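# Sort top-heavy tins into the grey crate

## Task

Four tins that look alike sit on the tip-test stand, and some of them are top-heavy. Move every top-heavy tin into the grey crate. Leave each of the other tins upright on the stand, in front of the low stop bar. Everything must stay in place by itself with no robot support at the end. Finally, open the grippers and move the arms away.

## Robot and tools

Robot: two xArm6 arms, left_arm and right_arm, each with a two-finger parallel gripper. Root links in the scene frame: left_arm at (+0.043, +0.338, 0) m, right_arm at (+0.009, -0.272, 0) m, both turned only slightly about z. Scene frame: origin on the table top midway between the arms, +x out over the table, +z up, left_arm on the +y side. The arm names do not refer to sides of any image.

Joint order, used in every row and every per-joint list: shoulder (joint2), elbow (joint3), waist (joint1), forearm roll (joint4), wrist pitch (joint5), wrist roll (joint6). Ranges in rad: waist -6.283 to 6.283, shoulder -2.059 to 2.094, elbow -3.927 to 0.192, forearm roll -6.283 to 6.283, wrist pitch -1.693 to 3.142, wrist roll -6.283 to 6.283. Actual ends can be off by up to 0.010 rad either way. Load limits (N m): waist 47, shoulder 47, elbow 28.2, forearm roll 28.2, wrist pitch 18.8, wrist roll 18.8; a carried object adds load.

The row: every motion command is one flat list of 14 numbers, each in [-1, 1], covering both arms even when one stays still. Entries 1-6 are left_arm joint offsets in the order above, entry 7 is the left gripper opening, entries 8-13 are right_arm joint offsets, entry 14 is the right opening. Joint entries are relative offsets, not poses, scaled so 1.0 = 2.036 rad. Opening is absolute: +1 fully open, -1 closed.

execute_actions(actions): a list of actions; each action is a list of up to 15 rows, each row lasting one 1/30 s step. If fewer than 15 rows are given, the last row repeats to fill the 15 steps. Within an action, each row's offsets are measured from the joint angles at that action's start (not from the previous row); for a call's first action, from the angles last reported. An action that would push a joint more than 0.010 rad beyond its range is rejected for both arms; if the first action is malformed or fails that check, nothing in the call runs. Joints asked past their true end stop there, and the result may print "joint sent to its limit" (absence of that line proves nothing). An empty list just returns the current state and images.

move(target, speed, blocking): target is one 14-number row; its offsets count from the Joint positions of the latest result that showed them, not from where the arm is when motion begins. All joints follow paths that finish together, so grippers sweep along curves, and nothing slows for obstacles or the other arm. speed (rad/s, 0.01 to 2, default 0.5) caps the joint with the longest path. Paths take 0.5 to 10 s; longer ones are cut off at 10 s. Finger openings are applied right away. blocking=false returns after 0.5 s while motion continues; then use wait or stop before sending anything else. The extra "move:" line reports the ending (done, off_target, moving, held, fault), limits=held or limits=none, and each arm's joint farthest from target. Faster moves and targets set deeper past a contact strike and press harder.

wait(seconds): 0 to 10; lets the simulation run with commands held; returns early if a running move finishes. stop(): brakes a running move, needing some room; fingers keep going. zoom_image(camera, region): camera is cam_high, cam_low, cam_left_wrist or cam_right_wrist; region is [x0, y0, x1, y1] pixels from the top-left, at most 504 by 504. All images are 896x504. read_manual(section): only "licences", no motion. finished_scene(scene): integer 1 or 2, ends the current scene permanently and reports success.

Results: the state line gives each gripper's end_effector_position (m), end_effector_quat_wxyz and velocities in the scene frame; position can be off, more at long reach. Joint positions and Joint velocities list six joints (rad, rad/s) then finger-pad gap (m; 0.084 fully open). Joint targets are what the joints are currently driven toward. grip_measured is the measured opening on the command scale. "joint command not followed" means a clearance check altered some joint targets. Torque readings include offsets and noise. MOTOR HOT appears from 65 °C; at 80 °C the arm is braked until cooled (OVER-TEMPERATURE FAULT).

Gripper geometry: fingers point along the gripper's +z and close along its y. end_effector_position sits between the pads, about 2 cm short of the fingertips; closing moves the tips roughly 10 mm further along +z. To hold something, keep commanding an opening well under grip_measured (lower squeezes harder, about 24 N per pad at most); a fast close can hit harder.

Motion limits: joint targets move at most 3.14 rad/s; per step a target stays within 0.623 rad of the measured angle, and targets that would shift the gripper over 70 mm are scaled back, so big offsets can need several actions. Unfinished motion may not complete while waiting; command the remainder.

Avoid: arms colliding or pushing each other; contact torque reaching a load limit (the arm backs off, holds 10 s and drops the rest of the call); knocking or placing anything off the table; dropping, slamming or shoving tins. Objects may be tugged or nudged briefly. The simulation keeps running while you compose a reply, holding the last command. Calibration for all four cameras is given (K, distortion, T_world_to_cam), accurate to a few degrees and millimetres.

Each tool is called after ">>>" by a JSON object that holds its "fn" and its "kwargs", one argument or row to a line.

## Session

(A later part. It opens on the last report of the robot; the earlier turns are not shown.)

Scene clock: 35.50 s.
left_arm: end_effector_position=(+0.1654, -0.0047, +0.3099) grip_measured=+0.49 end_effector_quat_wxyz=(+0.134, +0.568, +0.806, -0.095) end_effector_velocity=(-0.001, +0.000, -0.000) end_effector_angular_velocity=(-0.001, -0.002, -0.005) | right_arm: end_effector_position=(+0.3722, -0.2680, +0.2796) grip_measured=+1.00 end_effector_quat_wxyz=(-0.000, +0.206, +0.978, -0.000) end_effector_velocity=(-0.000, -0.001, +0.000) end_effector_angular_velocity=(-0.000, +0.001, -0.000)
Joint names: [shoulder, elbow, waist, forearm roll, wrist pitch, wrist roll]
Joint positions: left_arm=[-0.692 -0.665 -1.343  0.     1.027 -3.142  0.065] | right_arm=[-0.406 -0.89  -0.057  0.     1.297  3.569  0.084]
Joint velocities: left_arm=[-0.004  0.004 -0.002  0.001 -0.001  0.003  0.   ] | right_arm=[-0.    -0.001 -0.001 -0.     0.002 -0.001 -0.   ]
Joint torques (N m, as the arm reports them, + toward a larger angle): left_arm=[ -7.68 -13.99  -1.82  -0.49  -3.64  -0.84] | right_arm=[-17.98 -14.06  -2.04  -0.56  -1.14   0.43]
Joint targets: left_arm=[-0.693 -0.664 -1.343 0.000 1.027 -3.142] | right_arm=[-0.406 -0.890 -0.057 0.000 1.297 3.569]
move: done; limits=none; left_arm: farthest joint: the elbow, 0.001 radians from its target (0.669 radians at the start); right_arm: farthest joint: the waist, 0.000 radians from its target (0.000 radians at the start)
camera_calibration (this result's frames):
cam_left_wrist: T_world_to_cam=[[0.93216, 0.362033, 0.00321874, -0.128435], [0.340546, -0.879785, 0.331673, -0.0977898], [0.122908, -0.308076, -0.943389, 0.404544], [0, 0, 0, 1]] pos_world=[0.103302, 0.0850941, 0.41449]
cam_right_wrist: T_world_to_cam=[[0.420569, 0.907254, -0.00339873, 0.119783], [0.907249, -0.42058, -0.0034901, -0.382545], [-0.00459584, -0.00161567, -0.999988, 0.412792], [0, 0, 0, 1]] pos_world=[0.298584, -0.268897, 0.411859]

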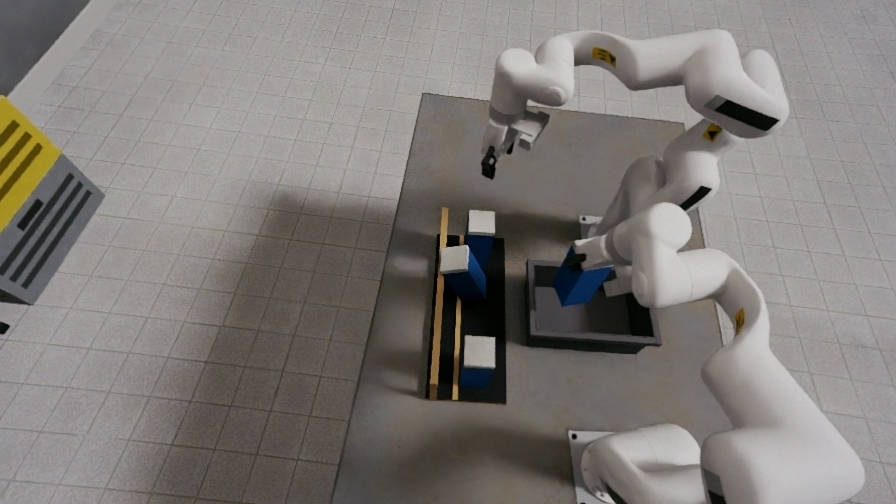

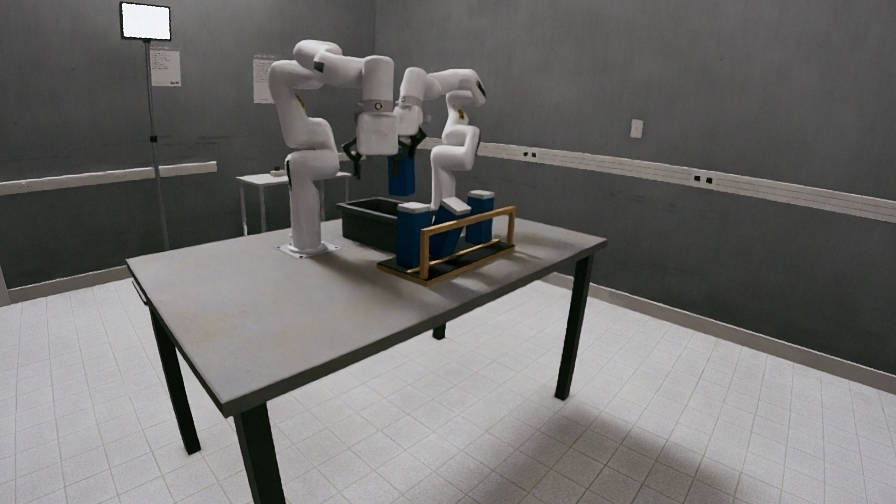

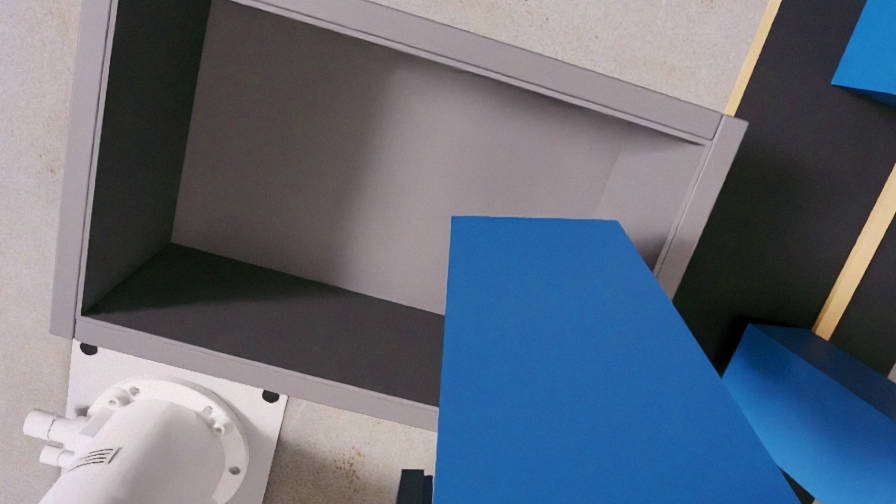

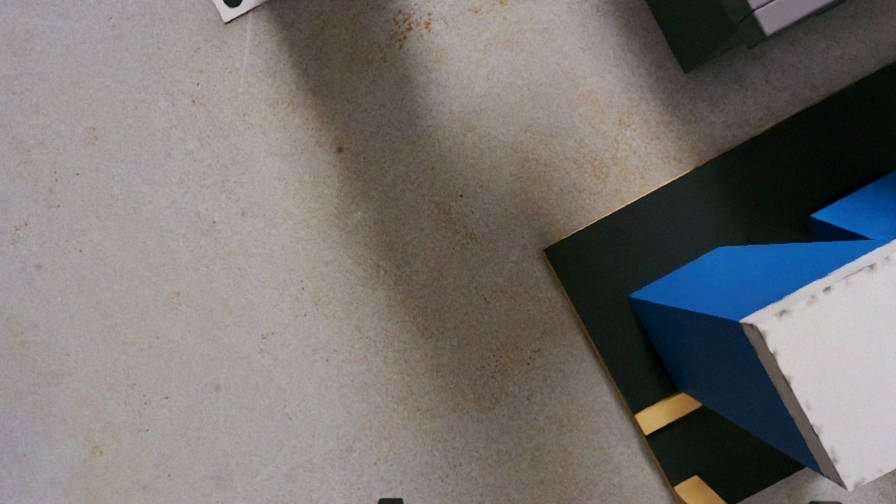

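>>> {"fn": "move", "kwargs": {
  "target": [0.0772,0.1685,0,0,-0.2457,0,-0.2,0,0,0.25,0,0,0,1],
  "speed": 0.4
}}

>>> {"fn": "zoom_image", "kwargs": {
  "camera": "cam_low",
  "region": [280, 60, 560, 300]
}}

Scene clock: 38.30 s.
left_arm: end_effector_position=(+0.1654, -0.0046, +0.1602) grip_measured=+0.49 end_effector_quat_wxyz=(+0.134, +0.568, +0.806, -0.095) end_effector_velocity=(-0.000, +0.001, -0.002) end_effector_angular_velocity=(+0.004, +0.001, +0.000) | right_arm: end_effector_position=(+0.3241, -0.0917, +0.2796) grip_measured=+1.00 end_effector_quat_wxyz=(-0.000, -0.046, +0.999, -0.000) end_effector_velocity=(-0.001, +0.001, +0.001) end_effector_angular_velocity=(+0.001, -0.001, +0.002)
Joint names: [shoulder, elbow, waist, forearm roll, wrist pitch, wrist roll]
Joint positions: left_arm=[-0.535 -0.322 -1.343  0.     0.527 -3.142  0.065] | right_arm=[-0.406 -0.89   0.452  0.     1.297  3.569  0.084]
Joint velocities: left_arm=[ 0.002  0.004 -0.     0.    -0.002 -0.    -0.   ] | right_arm=[-0.001 -0.     0.003  0.     0.001  0.     0.   ]
Joint torques (N m, as the arm reports them, + toward a larger angle): left_arm=[ -8.87 -12.8   -1.73  -0.55  -3.49  -0.82] | right_arm=[-17.9  -13.96  -1.98  -0.55  -1.18   0.51]
Joint targets: left_arm=[-0.535 -0.322 -1.343 0.000 0.527 -3.142] | right_arm=[-0.406 -0.890 0.452 0.000 1.297 3.569]
move: done; limits=none; left_arm: farthest joint: the waist, 0.000 radians from its target (0.000 radians at the start); right_arm: farthest joint: the waist, 0.000 radians from its target (0.509 radians at the start)
camera_calibration (this result's frames):
cam_left_wrist: T_world_to_cam=[[0.932163, 0.362025, 0.0031993, -0.127949], [0.340493, -0.879654, 0.332075, -0.0481203], [0.123034, -0.308459, -0.943248, 0.263305], [0, 0, 0, 1]] pos_world=[0.103259, 0.0852103, 0.264751]
cam_right_wrist: T_world_to_cam=[[-0.0743015, 0.99723, -0.00342108, 0.148715], [0.997231, 0.0742896, -0.00348329, -0.248558], [-0.00321949, -0.00367042, -0.999988, 0.41222], [0, 0, 0, 1]] pos_world=[0.260247, -0.128325, 0.411858]

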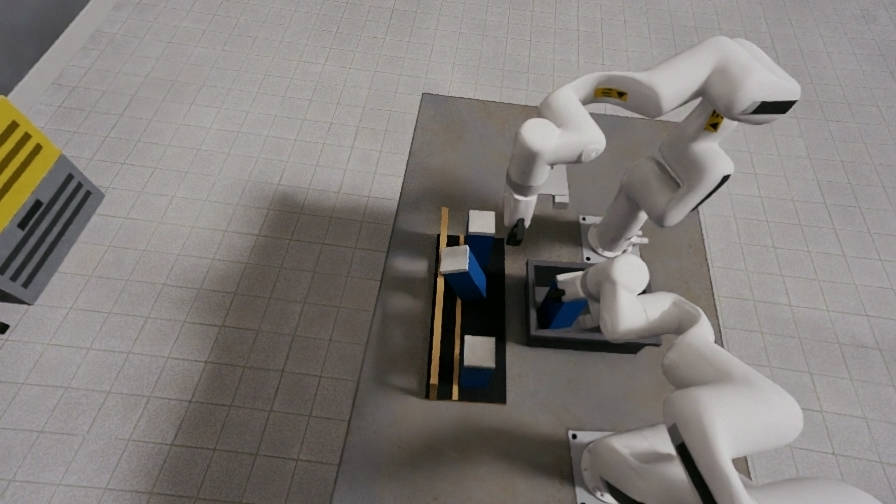

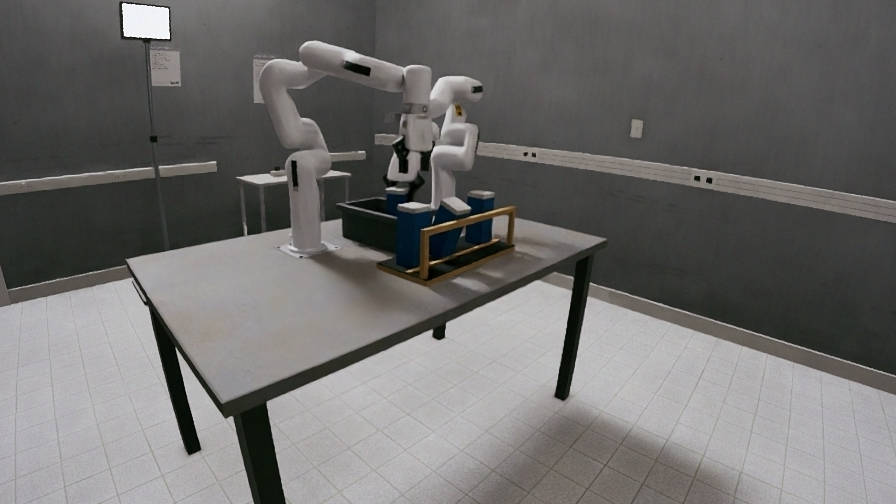

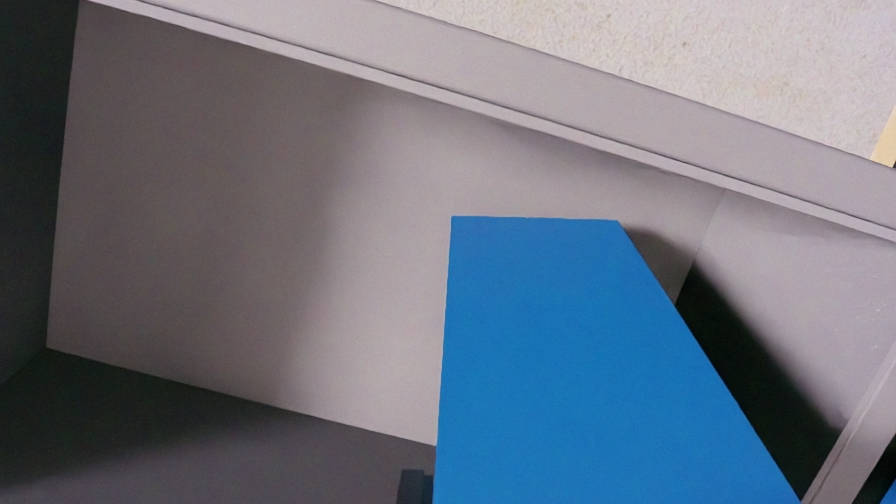

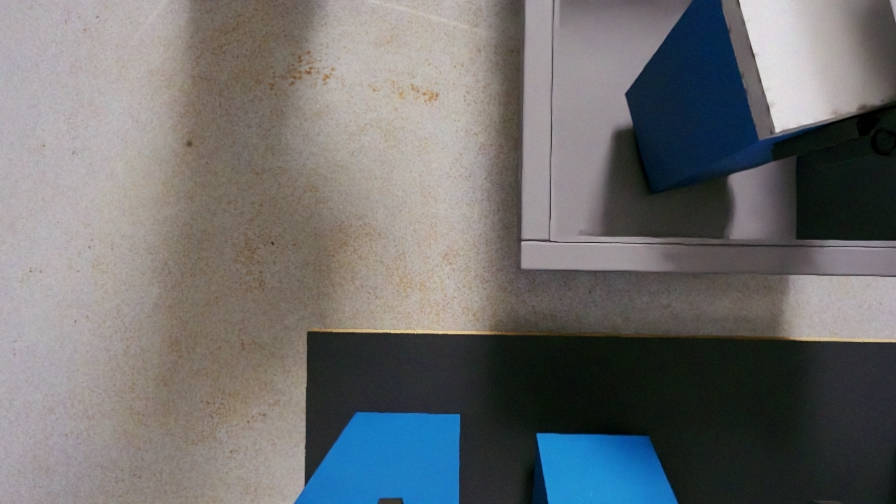

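Region (280, 60, 560, 300) of cam_low's 896x504 image, scaled by 1.800, with more detail than that image has; it fills the top 432 rows of this view, and the rest is white.

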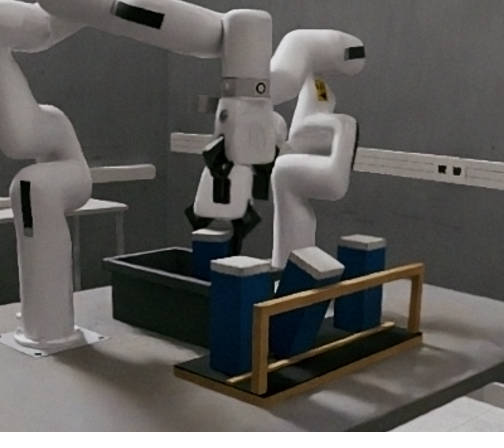

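>>> {"fn": "move", "kwargs": {
  "target": [0,0,0,0,0,0,1,0,0,0,0,0,0,1]
}}

>>> {"fn": "move", "kwargs": {
  "target": [-0.0772,-0.1685,0,0,0.2457,0,1,0,0,0,0,0,0,1],
  "speed": 0.6
}}

>>> {"fn": "move", "kwargs": {
  "target": [0,0,0.6,0,0,0,1,0.0959,0.0873,0.0619,0,-0.1837,0.062,1],
  "speed": 0.9
}}

>>> {"fn": "move", "kwargs": {
  "target": [0,0,0,0,0,0,1,0.0853,-0.0901,-0.0349,0,0.0048,-0.0349,1],
  "speed": 0.25
}}

Scene clock: 44.20 s.
left_arm: end_effector_position=(+0.1654, -0.0047, +0.1603) grip_measured=+1.00 end_effector_quat_wxyz=(+0.134, +0.568, +0.806, -0.095) end_effector_velocity=(+0.001, -0.001, +0.001) end_effector_angular_velocity=(-0.003, -0.001, +0.002) | right_arm: end_effector_position=(+0.3241, -0.0917, +0.2796) grip_measured=+1.00 end_effector_quat_wxyz=(-0.000, -0.046, +0.999, -0.000) end_effector_velocity=(+0.000, -0.000, -0.000) end_effector_angular_velocity=(+0.000, -0.000, -0.001)
Joint names: [shoulder, elbow, waist, forearm roll, wrist pitch, wrist roll]
Joint positions: left_arm=[-0.535 -0.322 -1.343  0.     0.527 -3.142  0.084] | right_arm=[-0.406 -0.89   0.452  0.     1.297  3.569  0.084]
Joint velocities: left_arm=[-0.001 -0.002  0.001 -0.001  0.    -0.    -0.   ] | right_arm=[-0.001  0.001 -0.001  0.    -0.001 -0.    -0.   ]
Joint torques (N m, as the arm reports them, + toward a larger angle): left_arm=[ -7.83 -11.58  -1.81  -0.48  -2.75  -0.83] | right_arm=[-17.9  -14.07  -2.25  -0.52  -1.26   0.44]
Joint targets: left_arm=[-0.535 -0.322 -1.343 0.000 0.527 -3.142] | right_arm=[-0.406 -0.890 0.452 0.000 1.297 3.569]
move: done; limits=none; left_arm: farthest joint: the waist, 0.000 radians from its target (0.000 radians at the start); right_arm: farthest joint: the waist, 0.000 radians from its target (0.000 radians at the start)
camera_calibration (this result's frames):
cam_left_wrist: T_world_to_cam=[[0.932175, 0.361994, 0.00319782, -0.127942], [0.340431, -0.879582, 0.332328, -0.0482545], [0.123114, -0.308699, -0.943158, 0.263338], [0, 0, 0, 1]] pos_world=[0.103271, 0.085163, 0.264815]
cam_right_wrist: T_world_to_cam=[[-0.0743114, 0.997229, -0.0034205, 0.148714], [0.99723, 0.0742995, -0.0034834, -0.248556], [-0.0032196, -0.00366989, -0.999988, 0.41222], [0, 0, 0, 1]] pos_world=[0.260245, -0.128322, 0.411858]

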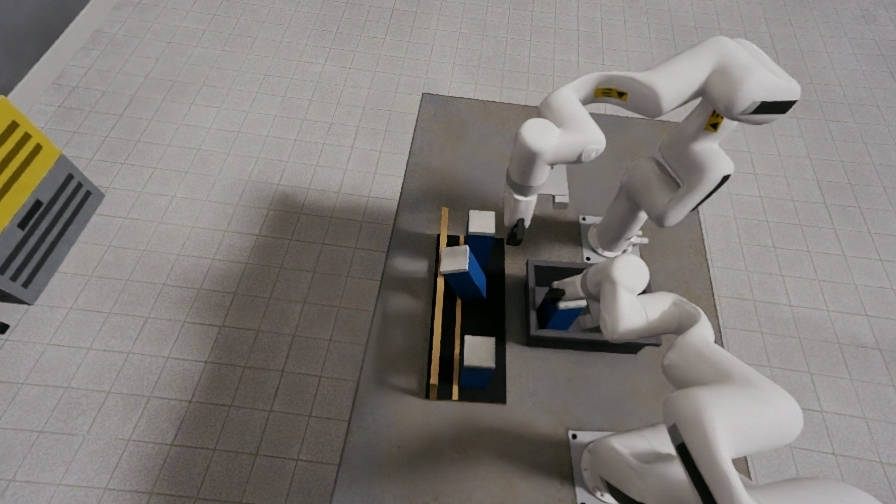

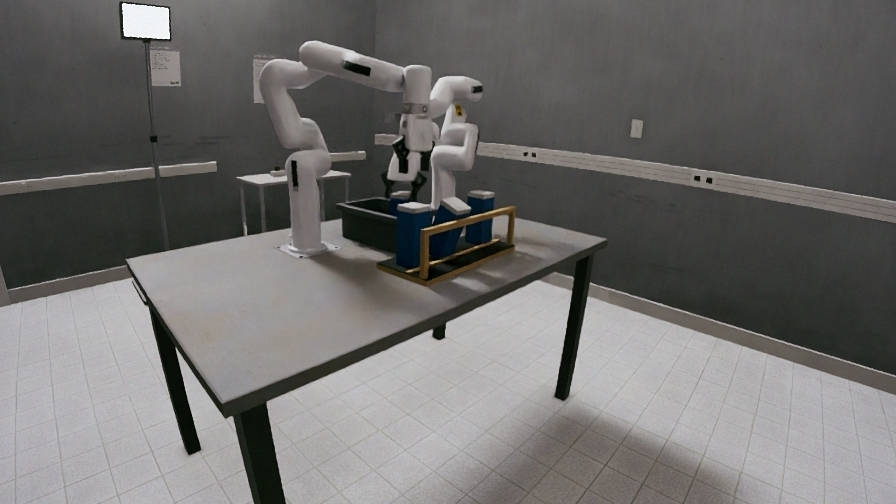

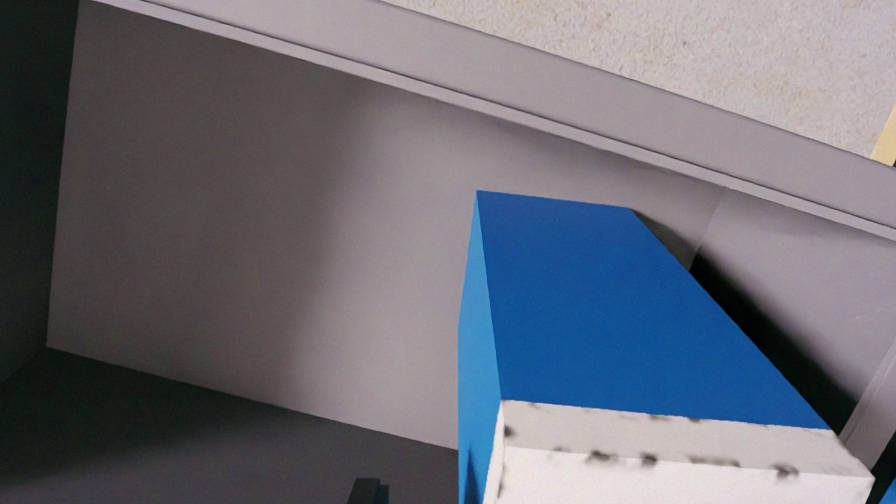

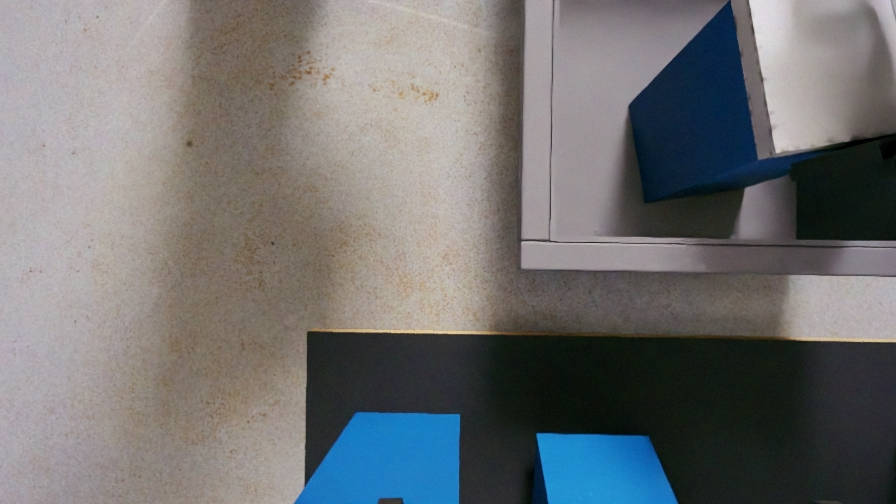

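Scene clock: 45.70 s.
left_arm: end_effector_position=(+0.1655, -0.0047, +0.3099) grip_measured=+1.00 end_effector_quat_wxyz=(+0.134, +0.568, +0.806, -0.095) end_effector_velocity=(+0.000, -0.000, +0.002) end_effector_angular_velocity=(-0.003, -0.001, +0.000) | right_arm: end_effector_position=(+0.3241, -0.0917, +0.2796) grip_measured=+1.00 end_effector_quat_wxyz=(-0.000, -0.046, +0.999, -0.000) end_effector_velocity=(-0.000, +0.000, +0.000) end_effector_angular_velocity=(+0.000, -0.000, +0.001)
Joint names: [shoulder, elbow, waist, forearm roll, wrist pitch, wrist roll]
Joint positions: left_arm=[-0.692 -0.665 -1.343  0.     1.027 -3.142  0.084] | right_arm=[-0.406 -0.89   0.452  0.     1.297  3.569  0.084]
Joint velocities: left_arm=[-0.001 -0.003  0.    -0.     0.001  0.    -0.   ] | right_arm=[-0. -0.  0. -0.  0. -0. -0.]
Joint torques (N m, as the arm reports them, + toward a larger angle): left_arm=[ -6.41 -12.64  -1.54  -0.48  -2.6   -0.9 ] | right_arm=[-17.8  -14.01  -1.96  -0.7   -1.19   0.39]
Joint targets: left_arm=[-0.692 -0.665 -1.343 0.000 1.027 -3.142] | right_arm=[-0.406 -0.890 0.452 0.000 1.297 3.569]
move: done; limits=none; left_arm: farthest joint: the waist, 0.000 radians from its target (0.000 radians at the start); right_arm: farthest joint: the waist, 0.000 radians from its target (0.000 radians at the start)
camera_calibration (this result's frames):
cam_left_wrist: T_world_to_cam=[[0.932172, 0.362002, 0.0032202, -0.12843], [0.340492, -0.879736, 0.331858, -0.0979037], [0.122966, -0.308252, -0.943324, 0.404562], [0, 0, 0, 1]] pos_world=[0.103306, 0.0850697, 0.414537]
cam_right_wrist: T_world_to_cam=[[-0.0743111, 0.997229, -0.00342058, 0.148714], [0.99723, 0.0742992, -0.00348338, -0.248556], [-0.00321959, -0.00366996, -0.999988, 0.41222], [0, 0, 0, 1]] pos_world=[0.260245, -0.128322, 0.411858]

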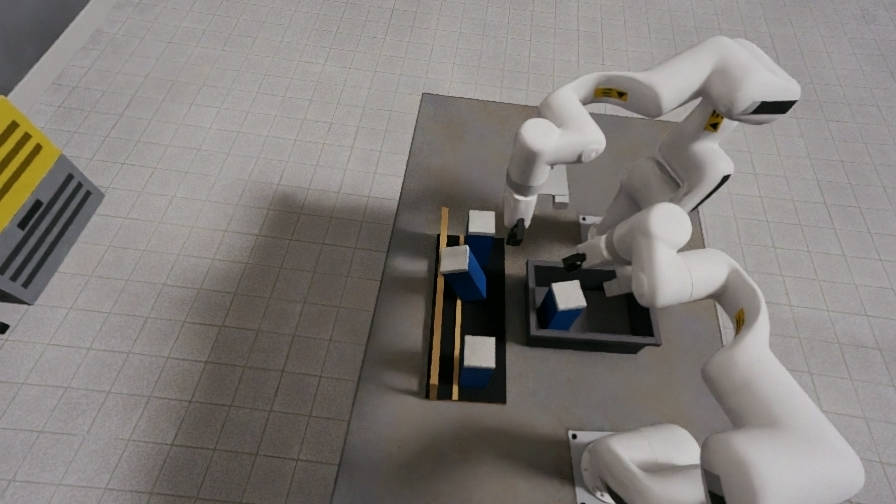

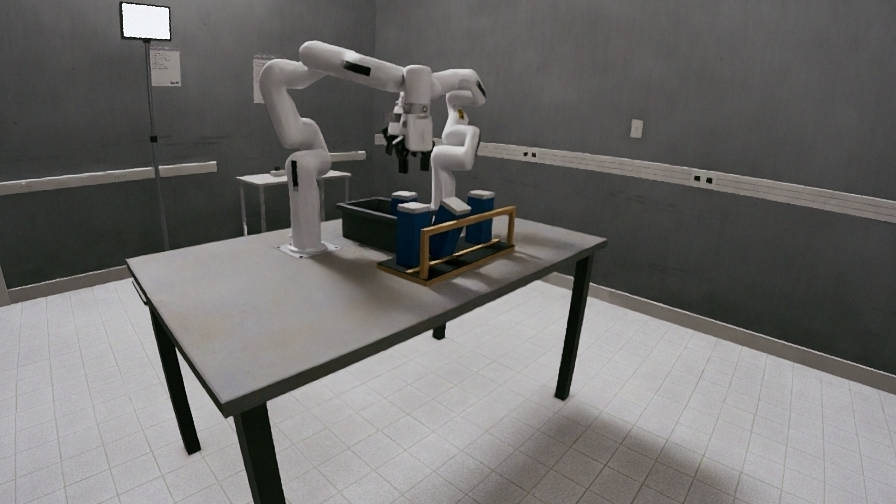

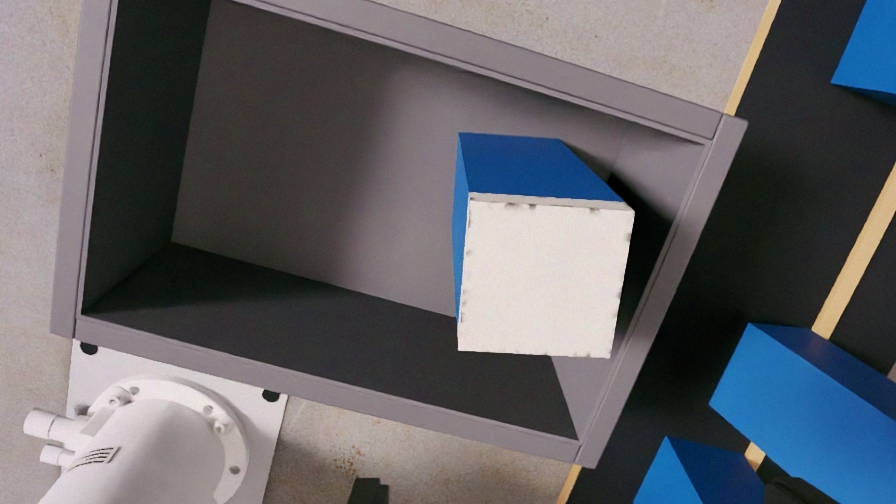

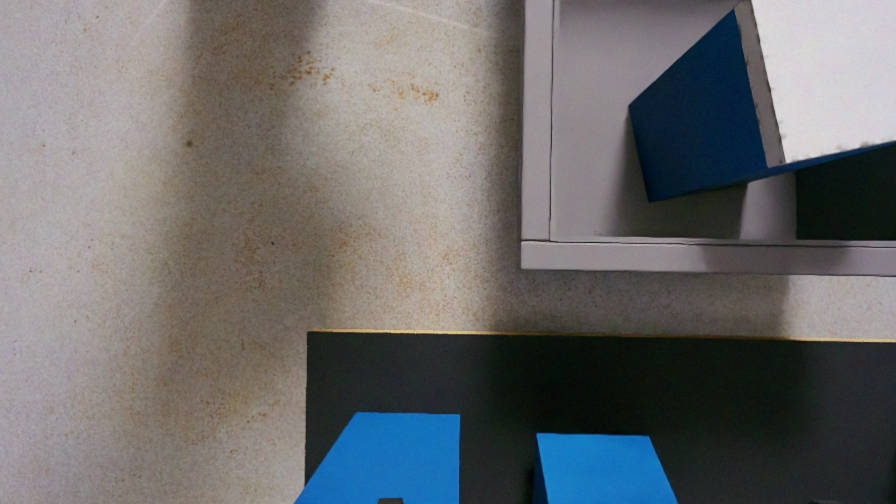

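Scene clock: 47.83 s.
left_arm: end_effector_position=(+0.4073, +0.3356, +0.3099) grip_measured=+1.00 end_effector_quat_wxyz=(+0.164, +0.003, +0.986, -0.001) end_effector_velocity=(+0.000, +0.001, +0.001) end_effector_angular_velocity=(+0.001, -0.001, +0.003) | right_arm: end_effector_position=(+0.3193, -0.0382, +0.1602) grip_measured=+1.00 end_effector_quat_wxyz=(+0.000, -0.046, +0.999, +0.000) end_effector_velocity=(+0.000, +0.000, +0.000) end_effector_angular_velocity=(+0.001, -0.001, +0.001)
Joint names: [shoulder, elbow, waist, forearm roll, wrist pitch, wrist roll]
Joint positions: left_arm=[-0.692 -0.665 -0.122  0.     1.027 -3.142  0.084] | right_arm=[-0.211 -0.712  0.578  0.     0.923  3.695  0.084]
Joint velocities: left_arm=[-0.001 -0.001  0.003  0.001  0.     0.    -0.   ] | right_arm=[ 0.    -0.     0.     0.    -0.001 -0.     0.   ]
Joint torques (N m, as the arm reports them, + toward a larger angle): left_arm=[ -6.38 -12.46  -1.87  -0.5   -2.77  -0.75] | right_arm=[-21.8  -13.12  -2.21  -0.51  -1.26   0.42]
Joint targets: left_arm=[-0.692 -0.665 -0.121 0.000 1.027 -3.142] | right_arm=[-0.211 -0.712 0.578 0.000 0.923 3.695]
move: done; limits=none; left_arm: farthest joint: the waist, 0.000 radians from its target (1.221 radians at the start); right_arm: farthest joint: the waist, 0.000 radians from its target (0.126 radians at the start)
camera_calibration (this result's frames):
cam_left_wrist: T_world_to_cam=[[-0.0205301, 0.999784, 0.00320615, -0.303043], [0.943153, 0.018303, 0.331855, -0.427736], [0.331724, 0.00983689, -0.943325, 0.287938], [0, 0, 0, 1]] pos_world=[0.301683, 0.307974, 0.414537]
cam_right_wrist: T_world_to_cam=[[-0.0740421, 0.997251, -0.00287846, 0.0944013], [0.997253, 0.0740351, -0.00245706, -0.248311], [-0.0022372, -0.00305247, -0.999993, 0.292649], [0, 0, 0, 1]] pos_world=[0.255274, -0.0748648, 0.292309]

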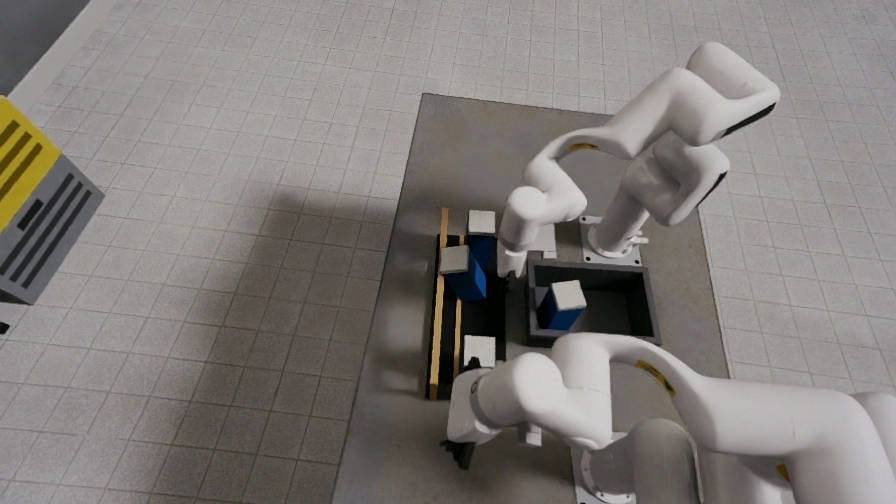

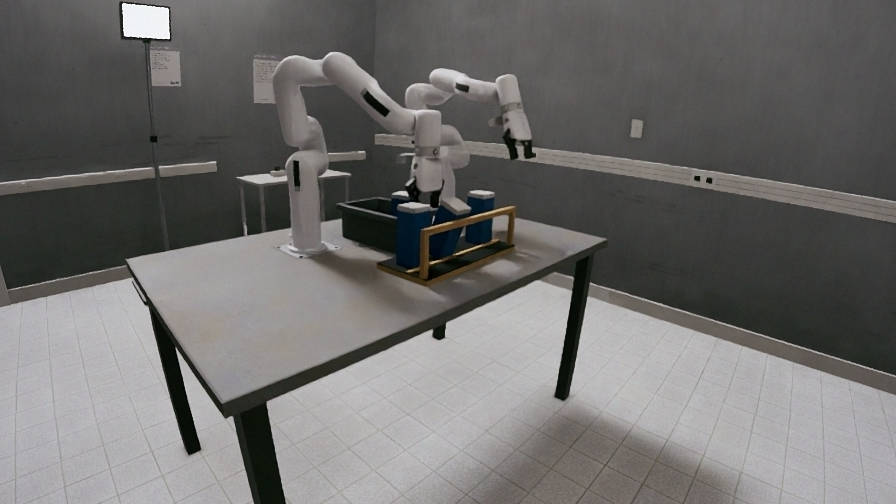

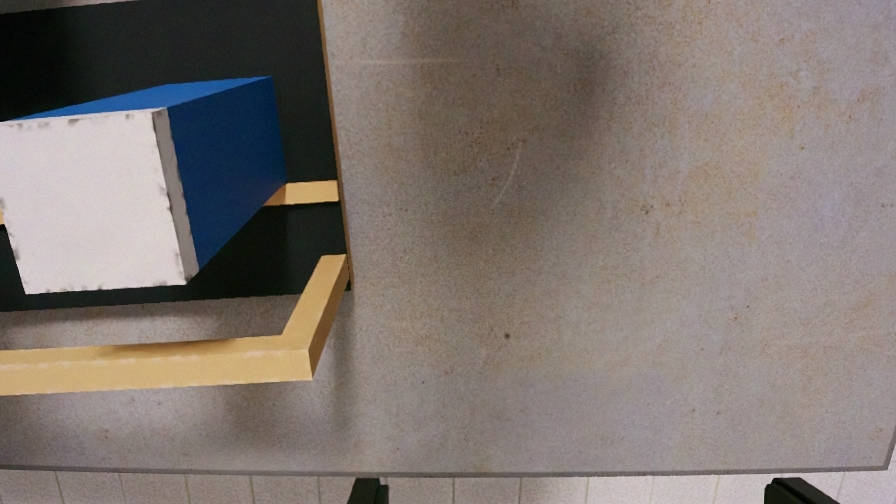

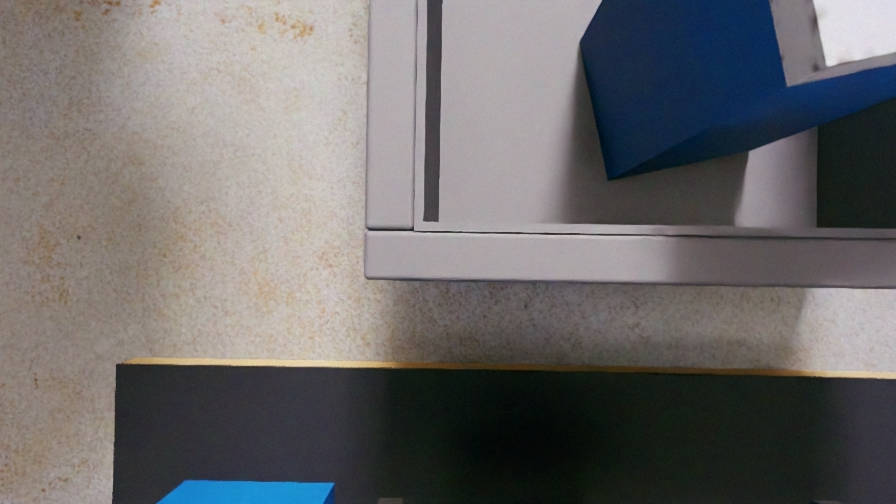

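Scene clock: 49.10 s.
left_arm: end_effector_position=(+0.4073, +0.3356, +0.3099) grip_measured=+1.00 end_effector_quat_wxyz=(+0.164, +0.003, +0.986, -0.001) end_effector_velocity=(+0.000, +0.000, +0.000) end_effector_angular_velocity=(+0.000, -0.002, +0.000) | right_arm: end_effector_position=(+0.3782, -0.0327, +0.1602) grip_measured=+1.00 end_effector_quat_wxyz=(+0.000, -0.046, +0.999, +0.000) end_effector_velocity=(+0.001, +0.000, -0.000) end_effector_angular_velocity=(+0.001, -0.001, -0.000)
Joint names: [shoulder, elbow, waist, forearm roll, wrist pitch, wrist roll]
Joint positions: left_arm=[-0.692 -0.665 -0.122  0.     1.027 -3.142  0.084] | right_arm=[-0.038 -0.896  0.507  0.     0.933  3.625  0.084]
Joint velocities: left_arm=[-0.    -0.     0.     0.    -0.001  0.    -0.   ] | right_arm=[ 0.002 -0.002 -0.001  0.    -0.001 -0.001  0.   ]
Joint torques (N m, as the arm reports them, + toward a larger angle): left_arm=[ -6.19 -12.61  -1.8   -0.56  -2.78  -0.9 ] | right_arm=[-26.84 -13.16  -2.08  -0.45  -1.31   0.41]
Joint targets: left_arm=[-0.692 -0.665 -0.122 0.000 1.027 -3.142] | right_arm=[-0.037 -0.896 0.507 0.000 0.933 3.624]
move: done; limits=none; left_arm: farthest joint: the waist, 0.000 radians from its target (0.000 radians at the start); right_arm: farthest joint: the wrist roll, 0.001 radians from its target (0.072 radians at the start)
camera_calibration (this result's frames):
cam_left_wrist: T_world_to_cam=[[-0.0205301, 0.999784, 0.003206, -0.303043], [0.943153, 0.018303, 0.331855, -0.427736], [0.331724, 0.00983675, -0.943325, 0.287938], [0, 0, 0, 1]] pos_world=[0.301683, 0.307974, 0.414537]
cam_right_wrist: T_world_to_cam=[[-0.0741315, 0.997244, -0.00288429, 0.0933888], [0.997246, 0.0741246, -0.00240338, -0.307497], [-0.00218296, -0.00305451, -0.999993, 0.292843], [0, 0, 0, 1]] pos_world=[0.314213, -0.0694438, 0.292372]

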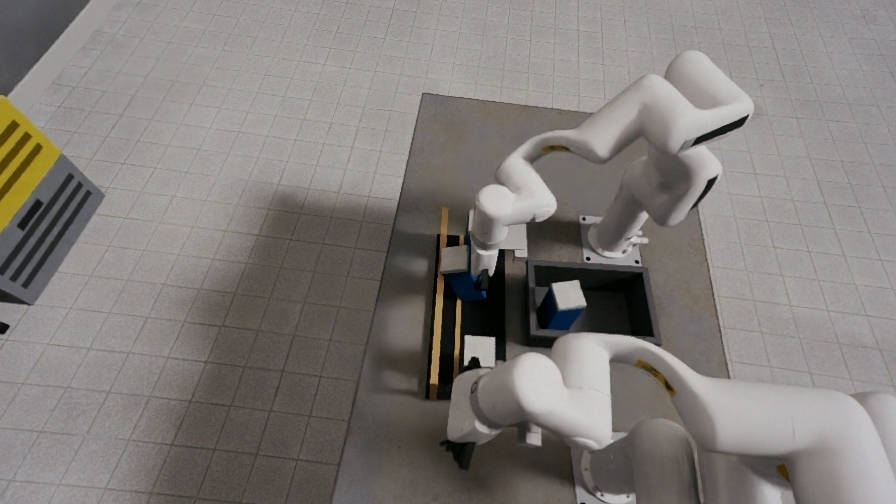

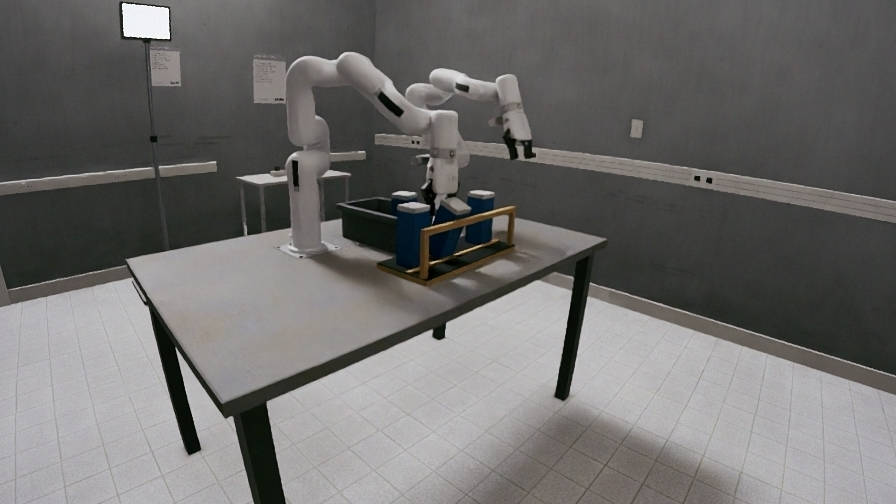

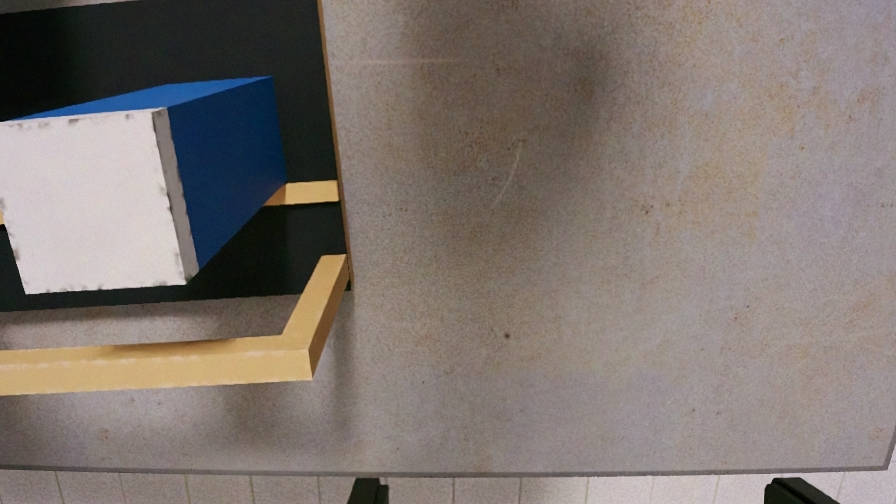

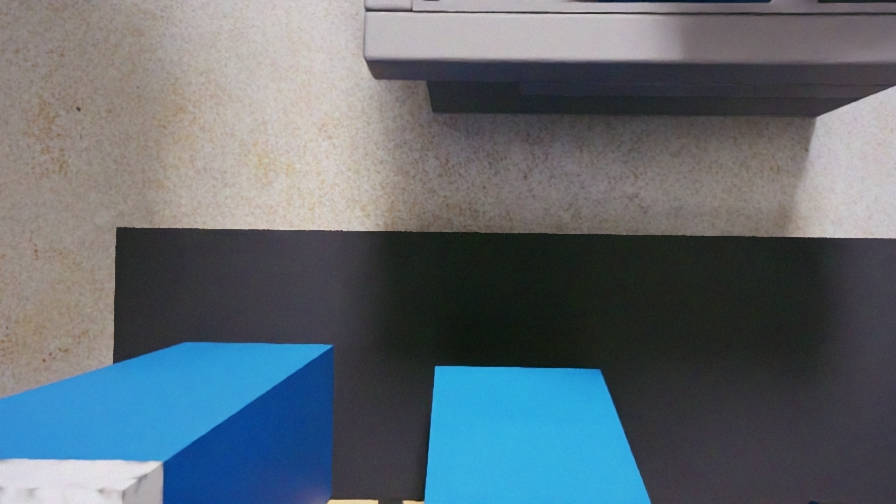

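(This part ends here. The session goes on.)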